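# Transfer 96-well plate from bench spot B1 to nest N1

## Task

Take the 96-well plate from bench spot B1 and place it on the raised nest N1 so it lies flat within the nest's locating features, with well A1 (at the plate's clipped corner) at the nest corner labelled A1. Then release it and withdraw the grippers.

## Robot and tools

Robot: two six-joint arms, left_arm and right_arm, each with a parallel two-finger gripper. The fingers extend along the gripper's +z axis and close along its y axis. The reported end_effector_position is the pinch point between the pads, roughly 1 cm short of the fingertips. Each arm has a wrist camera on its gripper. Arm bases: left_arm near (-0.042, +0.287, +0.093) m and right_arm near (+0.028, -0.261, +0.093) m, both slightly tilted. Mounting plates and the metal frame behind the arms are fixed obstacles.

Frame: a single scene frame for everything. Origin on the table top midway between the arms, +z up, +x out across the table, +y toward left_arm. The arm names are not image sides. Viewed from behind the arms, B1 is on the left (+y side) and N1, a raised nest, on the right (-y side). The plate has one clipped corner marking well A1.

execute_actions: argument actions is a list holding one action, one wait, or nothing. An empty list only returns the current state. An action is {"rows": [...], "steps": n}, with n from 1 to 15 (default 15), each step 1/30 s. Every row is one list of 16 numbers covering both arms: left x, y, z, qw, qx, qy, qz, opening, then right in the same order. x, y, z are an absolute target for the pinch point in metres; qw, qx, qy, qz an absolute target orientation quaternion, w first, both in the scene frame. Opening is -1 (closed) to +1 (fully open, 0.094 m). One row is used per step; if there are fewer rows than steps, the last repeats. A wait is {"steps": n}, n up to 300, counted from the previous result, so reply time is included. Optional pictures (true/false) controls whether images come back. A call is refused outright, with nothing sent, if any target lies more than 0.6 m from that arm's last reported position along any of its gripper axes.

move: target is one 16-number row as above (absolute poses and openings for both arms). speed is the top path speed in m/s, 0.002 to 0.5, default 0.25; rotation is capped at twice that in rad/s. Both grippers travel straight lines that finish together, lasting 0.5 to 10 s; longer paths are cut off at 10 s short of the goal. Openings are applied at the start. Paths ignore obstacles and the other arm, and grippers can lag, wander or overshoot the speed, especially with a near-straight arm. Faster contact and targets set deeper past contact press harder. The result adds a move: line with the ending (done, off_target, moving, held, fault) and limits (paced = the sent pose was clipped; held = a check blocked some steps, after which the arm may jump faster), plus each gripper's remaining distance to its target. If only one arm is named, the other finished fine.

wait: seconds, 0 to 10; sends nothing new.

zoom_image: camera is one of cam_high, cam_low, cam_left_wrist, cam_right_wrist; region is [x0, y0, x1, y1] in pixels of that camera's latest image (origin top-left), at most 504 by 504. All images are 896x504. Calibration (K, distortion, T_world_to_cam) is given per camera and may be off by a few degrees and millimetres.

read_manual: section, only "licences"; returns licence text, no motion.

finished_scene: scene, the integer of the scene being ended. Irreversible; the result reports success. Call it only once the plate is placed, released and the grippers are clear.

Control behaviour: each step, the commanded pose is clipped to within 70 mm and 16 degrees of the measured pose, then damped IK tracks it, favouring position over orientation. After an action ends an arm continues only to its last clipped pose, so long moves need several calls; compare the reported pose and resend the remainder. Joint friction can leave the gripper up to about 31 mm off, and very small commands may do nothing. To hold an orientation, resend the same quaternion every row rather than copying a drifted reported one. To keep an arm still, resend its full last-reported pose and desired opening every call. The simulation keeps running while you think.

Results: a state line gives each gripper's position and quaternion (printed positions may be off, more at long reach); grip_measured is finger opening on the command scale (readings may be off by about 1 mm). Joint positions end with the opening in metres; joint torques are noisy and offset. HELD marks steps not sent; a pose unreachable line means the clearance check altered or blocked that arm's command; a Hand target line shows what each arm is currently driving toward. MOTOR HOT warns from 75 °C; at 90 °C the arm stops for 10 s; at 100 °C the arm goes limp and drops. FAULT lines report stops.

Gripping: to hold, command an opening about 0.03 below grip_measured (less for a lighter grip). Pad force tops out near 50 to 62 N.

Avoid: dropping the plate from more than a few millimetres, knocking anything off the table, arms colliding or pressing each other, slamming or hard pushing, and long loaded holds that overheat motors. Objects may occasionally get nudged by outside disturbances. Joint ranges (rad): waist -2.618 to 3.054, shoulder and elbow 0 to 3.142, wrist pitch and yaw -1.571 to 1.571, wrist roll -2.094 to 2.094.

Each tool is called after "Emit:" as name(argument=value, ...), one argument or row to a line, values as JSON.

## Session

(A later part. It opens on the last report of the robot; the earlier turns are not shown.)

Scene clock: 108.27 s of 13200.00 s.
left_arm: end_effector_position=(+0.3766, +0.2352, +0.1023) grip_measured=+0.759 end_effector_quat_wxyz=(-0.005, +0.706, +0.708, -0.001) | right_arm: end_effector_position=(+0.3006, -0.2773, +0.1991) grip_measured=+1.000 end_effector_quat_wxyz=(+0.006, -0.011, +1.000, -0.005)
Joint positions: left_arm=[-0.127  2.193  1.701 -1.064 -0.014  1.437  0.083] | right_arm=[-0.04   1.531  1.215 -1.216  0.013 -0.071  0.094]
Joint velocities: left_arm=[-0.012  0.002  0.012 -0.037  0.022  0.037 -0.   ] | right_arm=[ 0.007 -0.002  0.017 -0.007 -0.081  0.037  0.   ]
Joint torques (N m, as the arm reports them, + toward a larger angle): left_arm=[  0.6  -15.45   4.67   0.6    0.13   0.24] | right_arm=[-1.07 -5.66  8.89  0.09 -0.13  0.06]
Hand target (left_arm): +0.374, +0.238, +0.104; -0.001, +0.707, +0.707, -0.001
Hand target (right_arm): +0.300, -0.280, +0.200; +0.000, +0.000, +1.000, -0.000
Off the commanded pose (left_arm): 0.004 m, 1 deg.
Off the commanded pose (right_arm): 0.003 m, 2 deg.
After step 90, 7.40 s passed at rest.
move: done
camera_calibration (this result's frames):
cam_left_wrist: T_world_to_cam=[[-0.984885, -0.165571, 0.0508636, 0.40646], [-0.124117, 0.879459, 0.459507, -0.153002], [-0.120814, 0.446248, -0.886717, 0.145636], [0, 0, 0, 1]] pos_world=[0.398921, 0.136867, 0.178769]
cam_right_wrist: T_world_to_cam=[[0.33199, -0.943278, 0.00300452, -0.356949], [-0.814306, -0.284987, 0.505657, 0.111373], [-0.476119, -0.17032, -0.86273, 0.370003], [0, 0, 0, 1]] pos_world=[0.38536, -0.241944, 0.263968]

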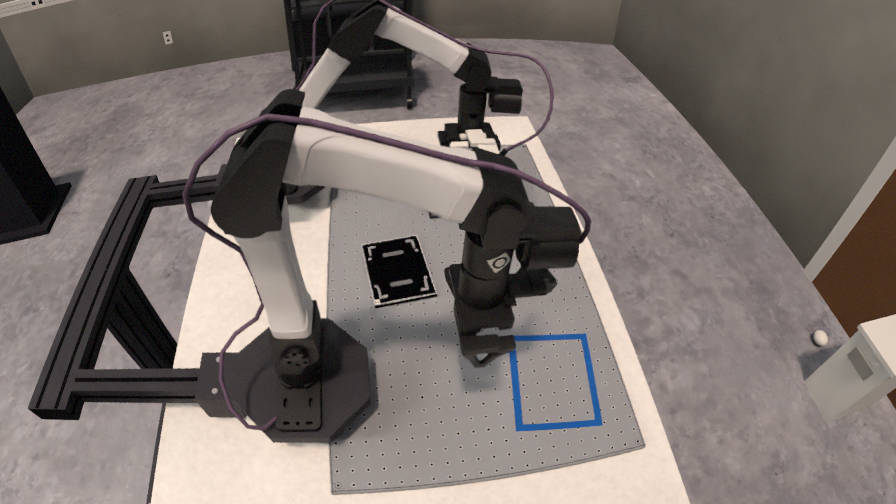

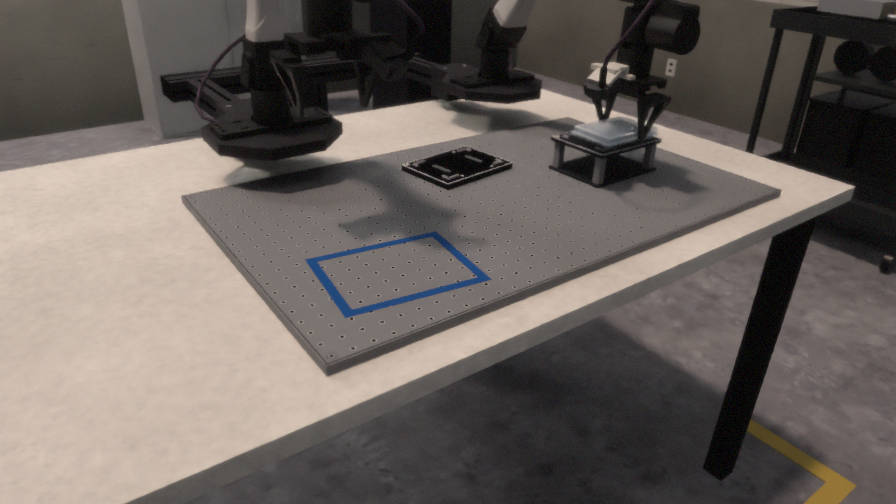

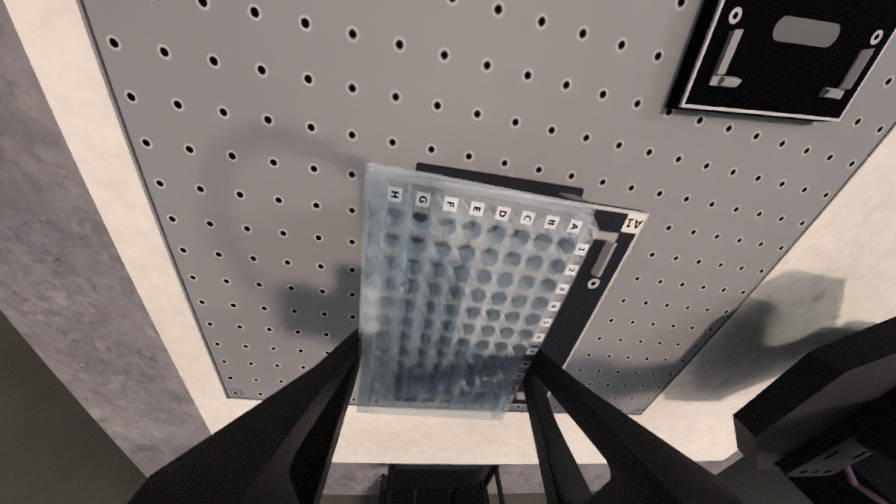

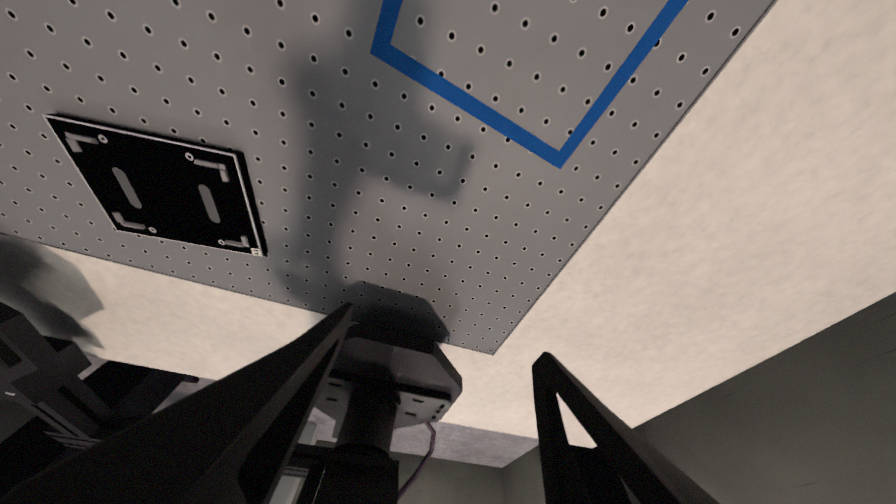

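Emit:
move(
  target=[0.372,0.242,0.092,0,0.707,0.707,0,0.72,0.30,-0.28,0.2,0,0,1,0,1],
  speed=0.03,
)

Scene clock: 116.40 s of 13200.00 s.
left_arm: end_effector_position=(+0.3744, +0.2385, +0.0915) grip_measured=+0.759 end_effector_quat_wxyz=(-0.004, +0.706, +0.708, -0.000) | right_arm: end_effector_position=(+0.3006, -0.2773, +0.1991) grip_measured=+1.000 end_effector_quat_wxyz=(+0.006, -0.011, +1.000, -0.005)
Joint positions: left_arm=[-0.12   2.193  1.656 -1.016 -0.014  1.447  0.083] | right_arm=[-0.04   1.531  1.215 -1.216  0.013 -0.071  0.094]
Joint velocities: left_arm=[ 0.002 -0.012 -0.002 -0.007 -0.037  0.007 -0.001] | right_arm=[-0.012  0.002  0.007 -0.095  0.007 -0.007  0.   ]
Joint torques (N m, as the arm reports them, + toward a larger angle): left_arm=[  0.74 -14.95   4.76   0.57   0.13   0.25] | right_arm=[-1.07 -5.66  8.88  0.09 -0.13  0.07]
Hand target (left_arm): +0.372, +0.242, +0.092; -0.000, +0.707, +0.707, -0.000
Hand target (right_arm): +0.300, -0.280, +0.200; +0.000, +0.000, +1.000, -0.000
Off the commanded pose (left_arm): 0.004 m, 0 deg.
Off the commanded pose (right_arm): 0.003 m, 2 deg.
After step 90, 4.23 s passed at rest.
move: done
camera_calibration (this result's frames):
cam_left_wrist: T_world_to_cam=[[-0.98534, -0.163704, 0.0480207, 0.405375], [-0.123808, 0.879818, 0.458903, -0.15132], [-0.117374, 0.44623, -0.887188, 0.133112], [0, 0, 0, 1]] pos_world=[0.396322, 0.140098, 0.16807]
cam_right_wrist: T_world_to_cam=[[0.33199, -0.943278, 0.00300452, -0.356949], [-0.814306, -0.284987, 0.505657, 0.111373], [-0.476119, -0.17032, -0.86273, 0.370003], [0, 0, 0, 1]] pos_world=[0.38536, -0.241944, 0.263968]

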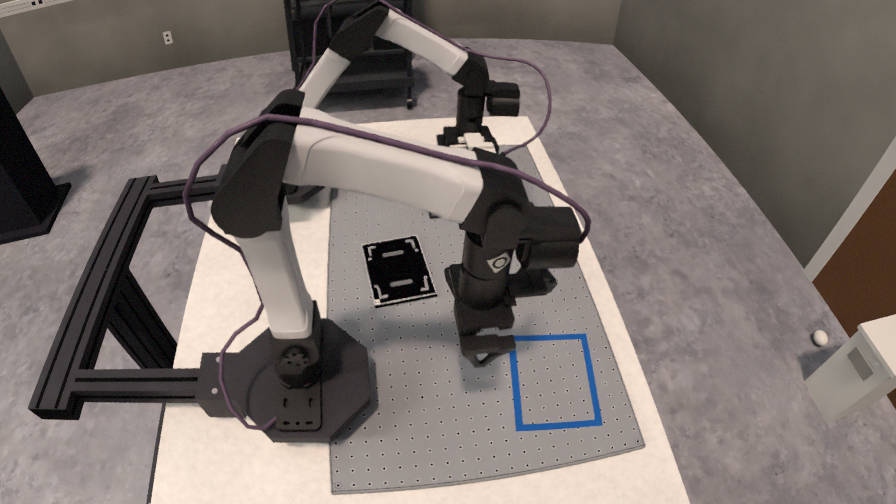

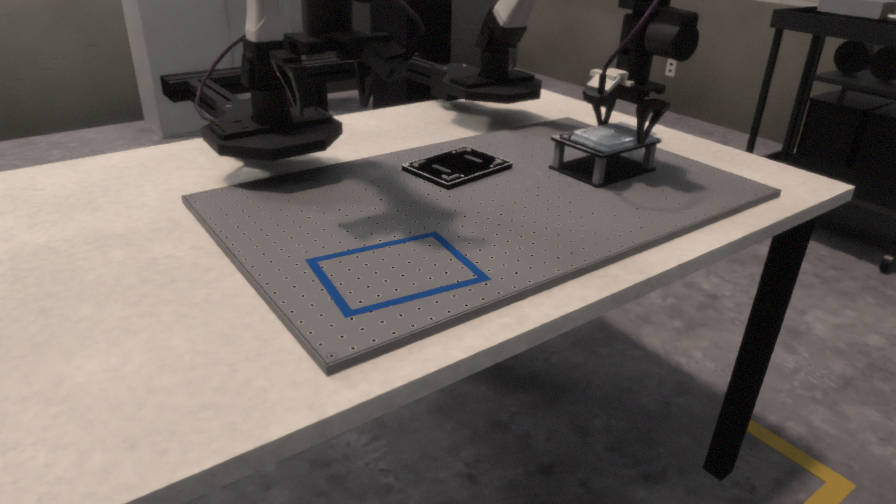

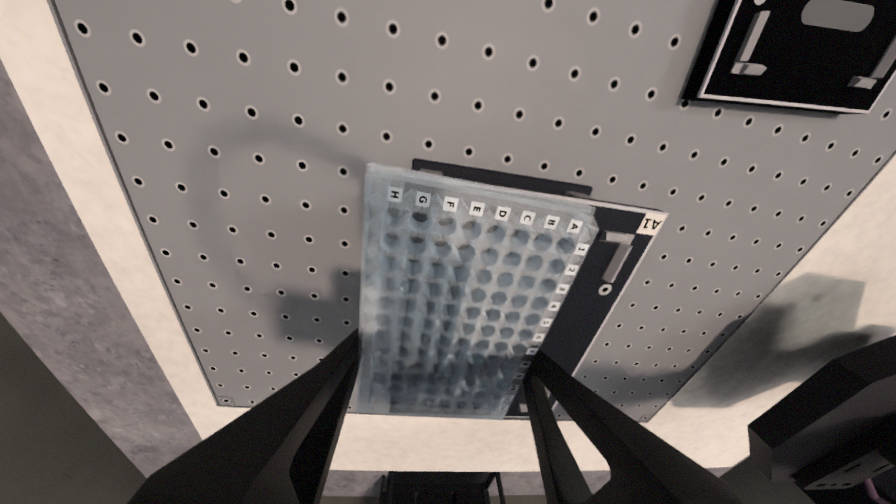

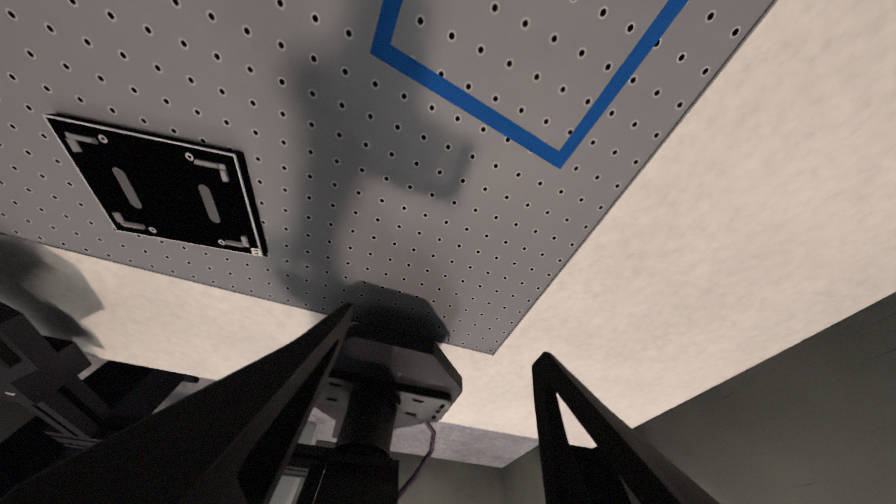

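Emit:
zoom_image(
  camera="cam_low",
  region=[540,110,680,190],
)

Region (540, 110, 680, 190) of cam_low's 896x504 image, scaled by 3.600, with more detail than that image has; it fills the top 288 rows of this view, and the rest is white.

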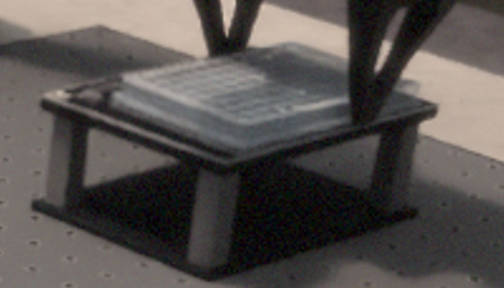

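Emit:
move(
  target=[0.364,0.240,0.094,0,0.707,0.707,0,0.72,0.30,-0.28,0.2,0,0,1,0,1],
  speed=0.03,
)

Scene clock: 126.60 s of 13200.00 s.
left_arm: end_effector_position=(+0.3667, +0.2394, +0.0924) grip_measured=+0.759 end_effector_quat_wxyz=(-0.006, +0.707, +0.708, -0.001) | right_arm: end_effector_position=(+0.3006, -0.2773, +0.1991) grip_measured=+1.000 end_effector_quat_wxyz=(+0.006, -0.011, +1.000, -0.005)
Joint positions: left_arm=[-0.12   2.167  1.615 -1.006 -0.014  1.447  0.083] | right_arm=[-0.04   1.531  1.215 -1.216  0.013 -0.071  0.094]
Joint velocities: left_arm=[-0.002  0.007  0.002 -0.051 -0.007  0.051  0.001] | right_arm=[ 0.012 -0.007 -0.002 -0.007  0.095  0.007  0.   ]
Joint torques (N m, as the arm reports them, + toward a larger angle): left_arm=[  0.14 -15.03   4.57   0.58   0.14   0.19] | right_arm=[-1.08 -5.67  8.89  0.09 -0.13  0.06]
Hand target (left_arm): +0.364, +0.240, +0.094; -0.000, +0.707, +0.707, -0.000
Hand target (right_arm): +0.300, -0.280, +0.200; +0.000, +0.000, +1.000, -0.000
Off the commanded pose (left_arm): 0.003 m, 1 deg.
Off the commanded pose (right_arm): 0.003 m, 2 deg.
After step 90, 6.50 s passed at rest.
move: done
camera_calibration (this result's frames):
cam_left_wrist: T_world_to_cam=[[-0.985219, -0.163318, 0.0516776, 0.397422], [-0.121702, 0.879656, 0.459775, -0.154301], [-0.120548, 0.44669, -0.886531, 0.133492], [0, 0, 0, 1]] pos_world=[0.388861, 0.141009, 0.168751]
cam_right_wrist: T_world_to_cam=[[0.33199, -0.943278, 0.00300452, -0.356949], [-0.814306, -0.284987, 0.505657, 0.111373], [-0.476119, -0.17032, -0.86273, 0.370003], [0, 0, 0, 1]] pos_world=[0.38536, -0.241944, 0.263968]

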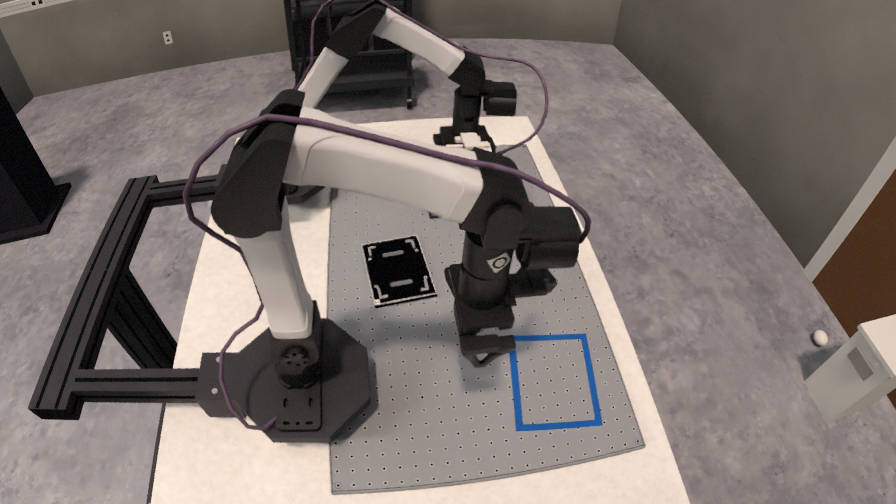

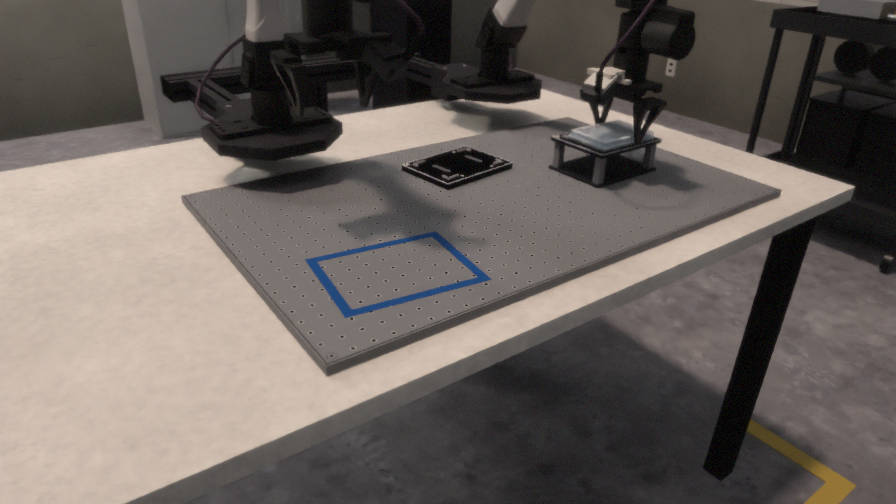

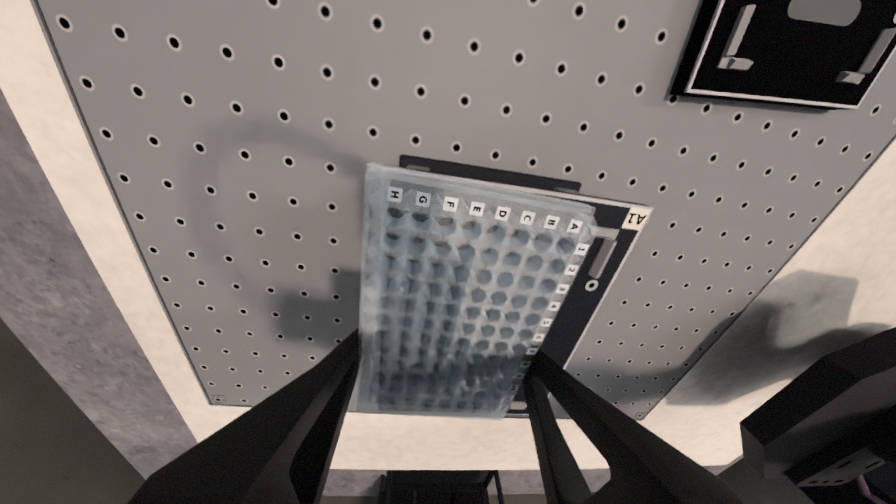

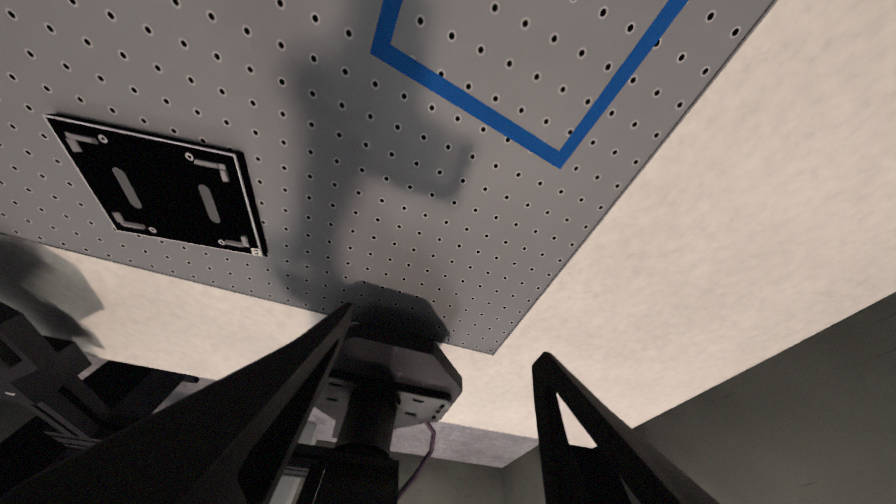

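Now adjacent to the locator. Release and check.

Emit:
move(
  target=[0.364,0.240,0.088,0,0.707,0.707,0,1,0.30,-0.28,0.2,0,0,1,0,1],
  speed=0.03,
)

Emit:
move(
  target=[0.364,0.240,0.18,0,0.707,0.707,0,1,0.30,-0.28,0.2,0,0,1,0,1],
  speed=0.1,
)

Scene clock: 131.90 s of 13200.00 s.
left_arm: end_effector_position=(+0.3713, +0.2388, +0.0923) grip_measured=+1.000 end_effector_quat_wxyz=(+0.002, +0.707, +0.708, +0.004) | right_arm: end_effector_position=(+0.3006, -0.2773, +0.1991) grip_measured=+1.000 end_effector_quat_wxyz=(+0.006, -0.011, +1.000, -0.005)
Joint positions: left_arm=[-0.12   2.167  1.615 -0.987 -0.014  1.447  0.094] | right_arm=[-0.04   1.531  1.215 -1.216  0.013 -0.071  0.094]
Joint velocities: left_arm=[-0.002  0.022 -0.012 -0.007 -0.007  0.007  0.   ] | right_arm=[-0.007 -0.007 -0.017  0.022 -0.022 -0.007  0.   ]
Joint torques (N m, as the arm reports them, + toward a larger angle): left_arm=[  0.17 -14.4    3.8    0.67   0.13   0.19] | right_arm=[-1.08 -5.68  8.89  0.09 -0.13  0.06]
Hand target (left_arm): +0.364, +0.240, +0.088; -0.001, +0.707, +0.707, -0.000
Hand target (right_arm): +0.300, -0.280, +0.200; +0.000, +0.000, +1.000, -0.000
Off the commanded pose (left_arm): 0.009 m, 1 deg.
Off the commanded pose (right_arm): 0.003 m, 2 deg.
After step 90, 1.60 s passed at rest.
move: done
camera_calibration (this result's frames):
cam_left_wrist: T_world_to_cam=[[-0.985996, -0.163388, 0.0333996, 0.403908], [-0.130515, 0.8807, 0.455338, -0.149796], [-0.103812, 0.444602, -0.889692, 0.12888], [0, 0, 0, 1]] pos_world=[0.39208, 0.140619, 0.169381]
cam_right_wrist: T_world_to_cam=[[0.33199, -0.943278, 0.00300452, -0.356949], [-0.814306, -0.284987, 0.505657, 0.111373], [-0.476119, -0.17032, -0.86273, 0.370003], [0, 0, 0, 1]] pos_world=[0.38536, -0.241944, 0.263968]

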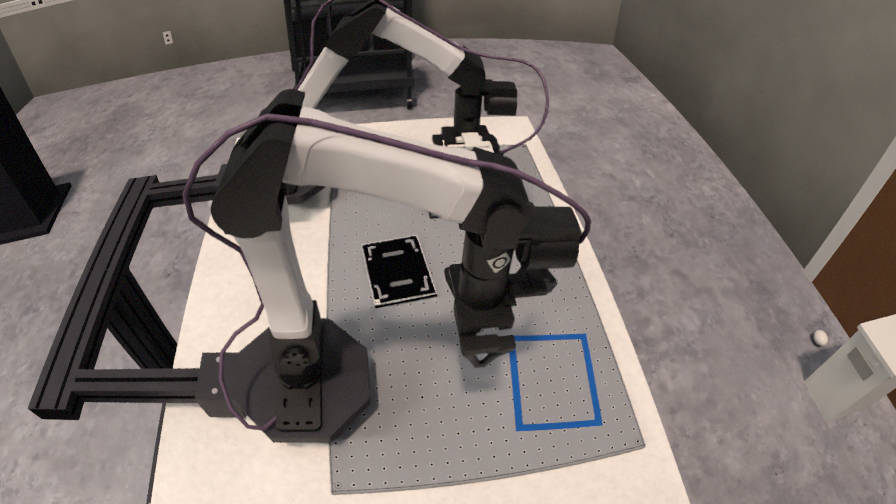

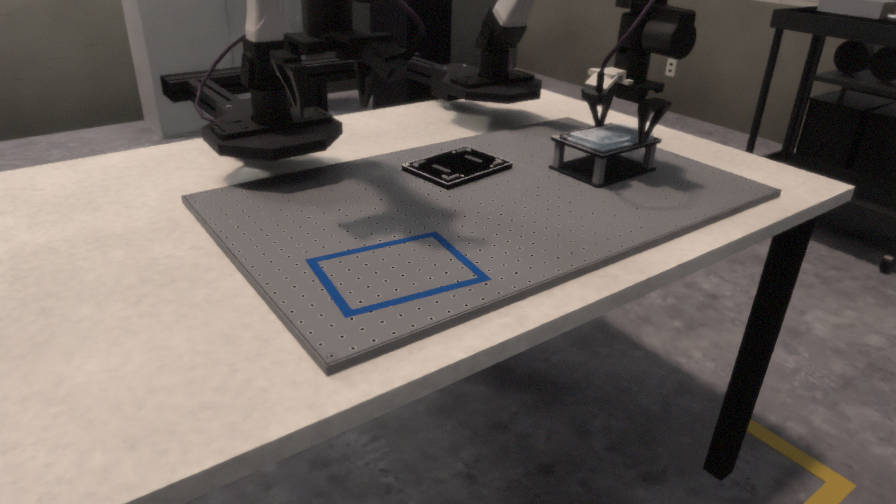

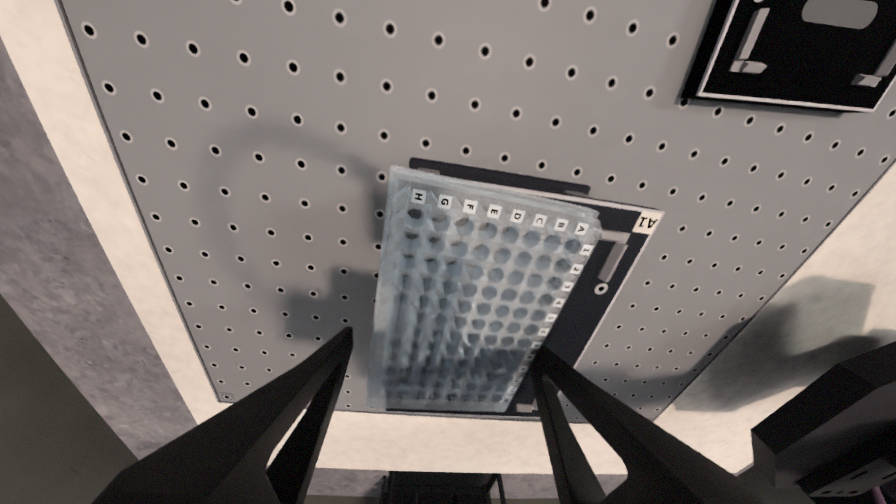

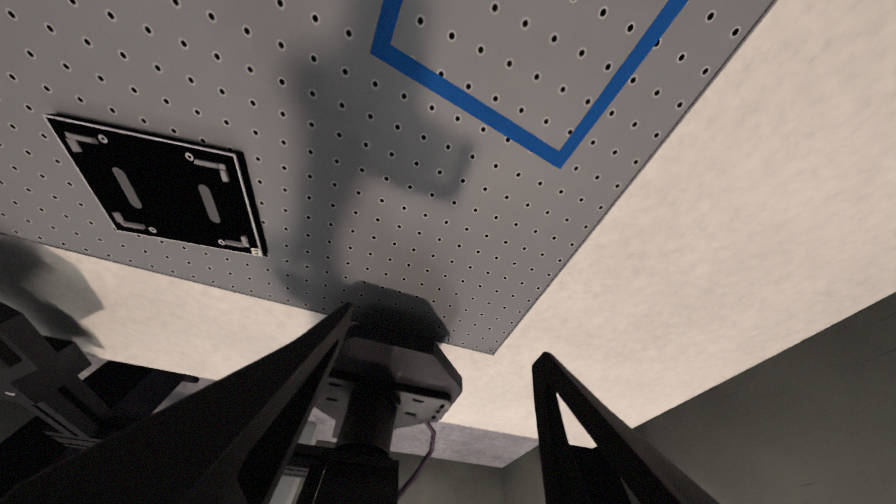

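Scene clock: 133.33 s of 13200.00 s.
left_arm: end_effector_position=(+0.3621, +0.2407, +0.1687) grip_measured=+1.000 end_effector_quat_wxyz=(-0.010, +0.707, +0.707, -0.005) | right_arm: end_effector_position=(+0.3006, -0.2773, +0.1991) grip_measured=+1.000 end_effector_quat_wxyz=(+0.006, -0.011, +1.000, -0.005)
Joint positions: left_arm=[-0.12   2.096  1.812 -1.284 -0.014  1.447  0.094] | right_arm=[-0.04   1.531  1.215 -1.216  0.013 -0.071  0.094]
Joint velocities: left_arm=[ 0.017 -0.007 -0.007 -0.022  0.022 -0.037  0.   ] | right_arm=[-0.017  0.002 -0.022  0.022 -0.081  0.007  0.   ]
Joint torques (N m, as the arm reports them, + toward a larger angle): left_arm=[  0.05 -13.99   8.6    0.19   0.13   0.18] | right_arm=[-1.07 -5.67  8.89  0.09 -0.13  0.06]
Hand target (left_arm): +0.365, +0.240, +0.180; +0.000, +0.707, +0.707, +0.000
Hand target (right_arm): +0.300, -0.280, +0.200; +0.000, +0.000, +1.000, -0.000
Off the commanded pose (left_arm): 0.011 m, 1 deg.
Off the commanded pose (right_arm): 0.003 m, 2 deg.
move: off_target (left_arm)
camera_calibration (this result's frames):
cam_left_wrist: T_world_to_cam=[[-0.984656, -0.163298, 0.0615407, 0.387319], [-0.116909, 0.879088, 0.4621, -0.193054], [-0.12956, 0.447815, -0.88469, 0.202757], [0, 0, 0, 1]] pos_world=[0.385075, 0.142163, 0.244751]
cam_right_wrist: T_world_to_cam=[[0.33199, -0.943278, 0.00300452, -0.356949], [-0.814306, -0.284987, 0.505657, 0.111373], [-0.476119, -0.17032, -0.86273, 0.370003], [0, 0, 0, 1]] pos_world=[0.38536, -0.241944, 0.263968]

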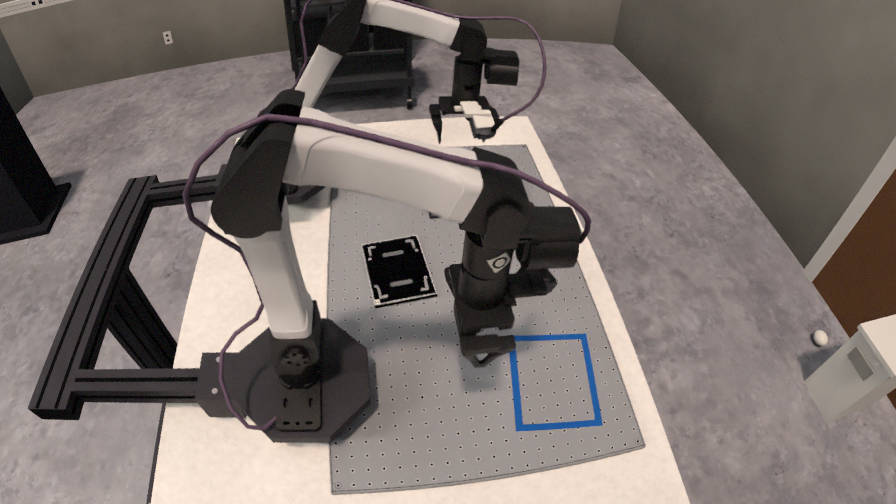

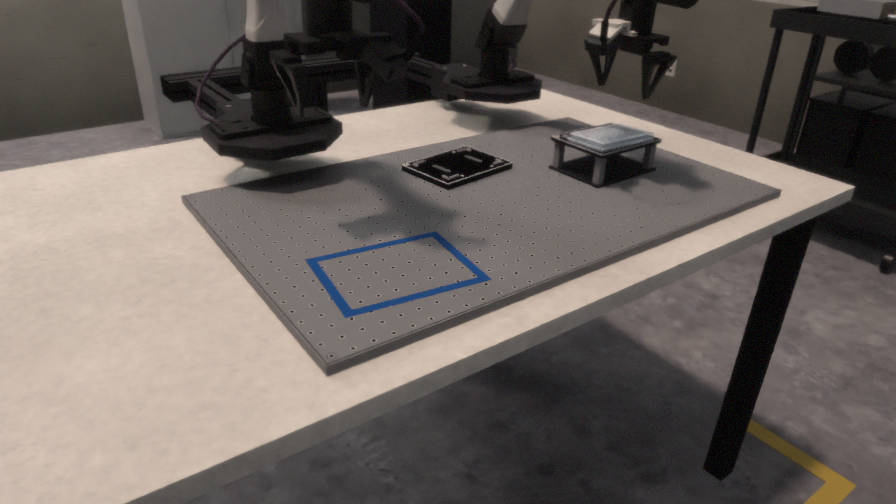

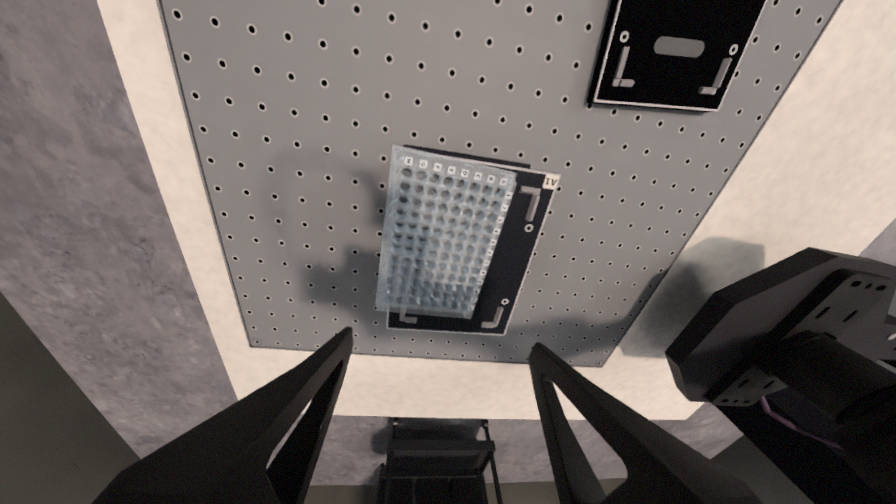

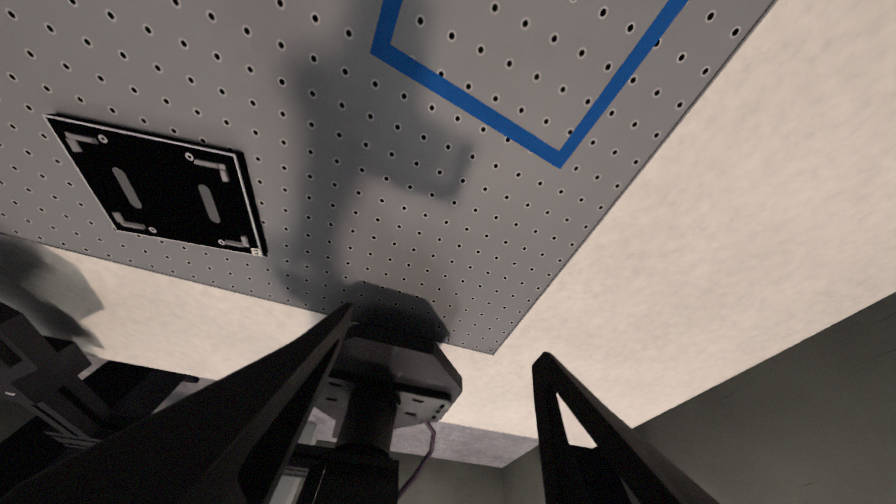

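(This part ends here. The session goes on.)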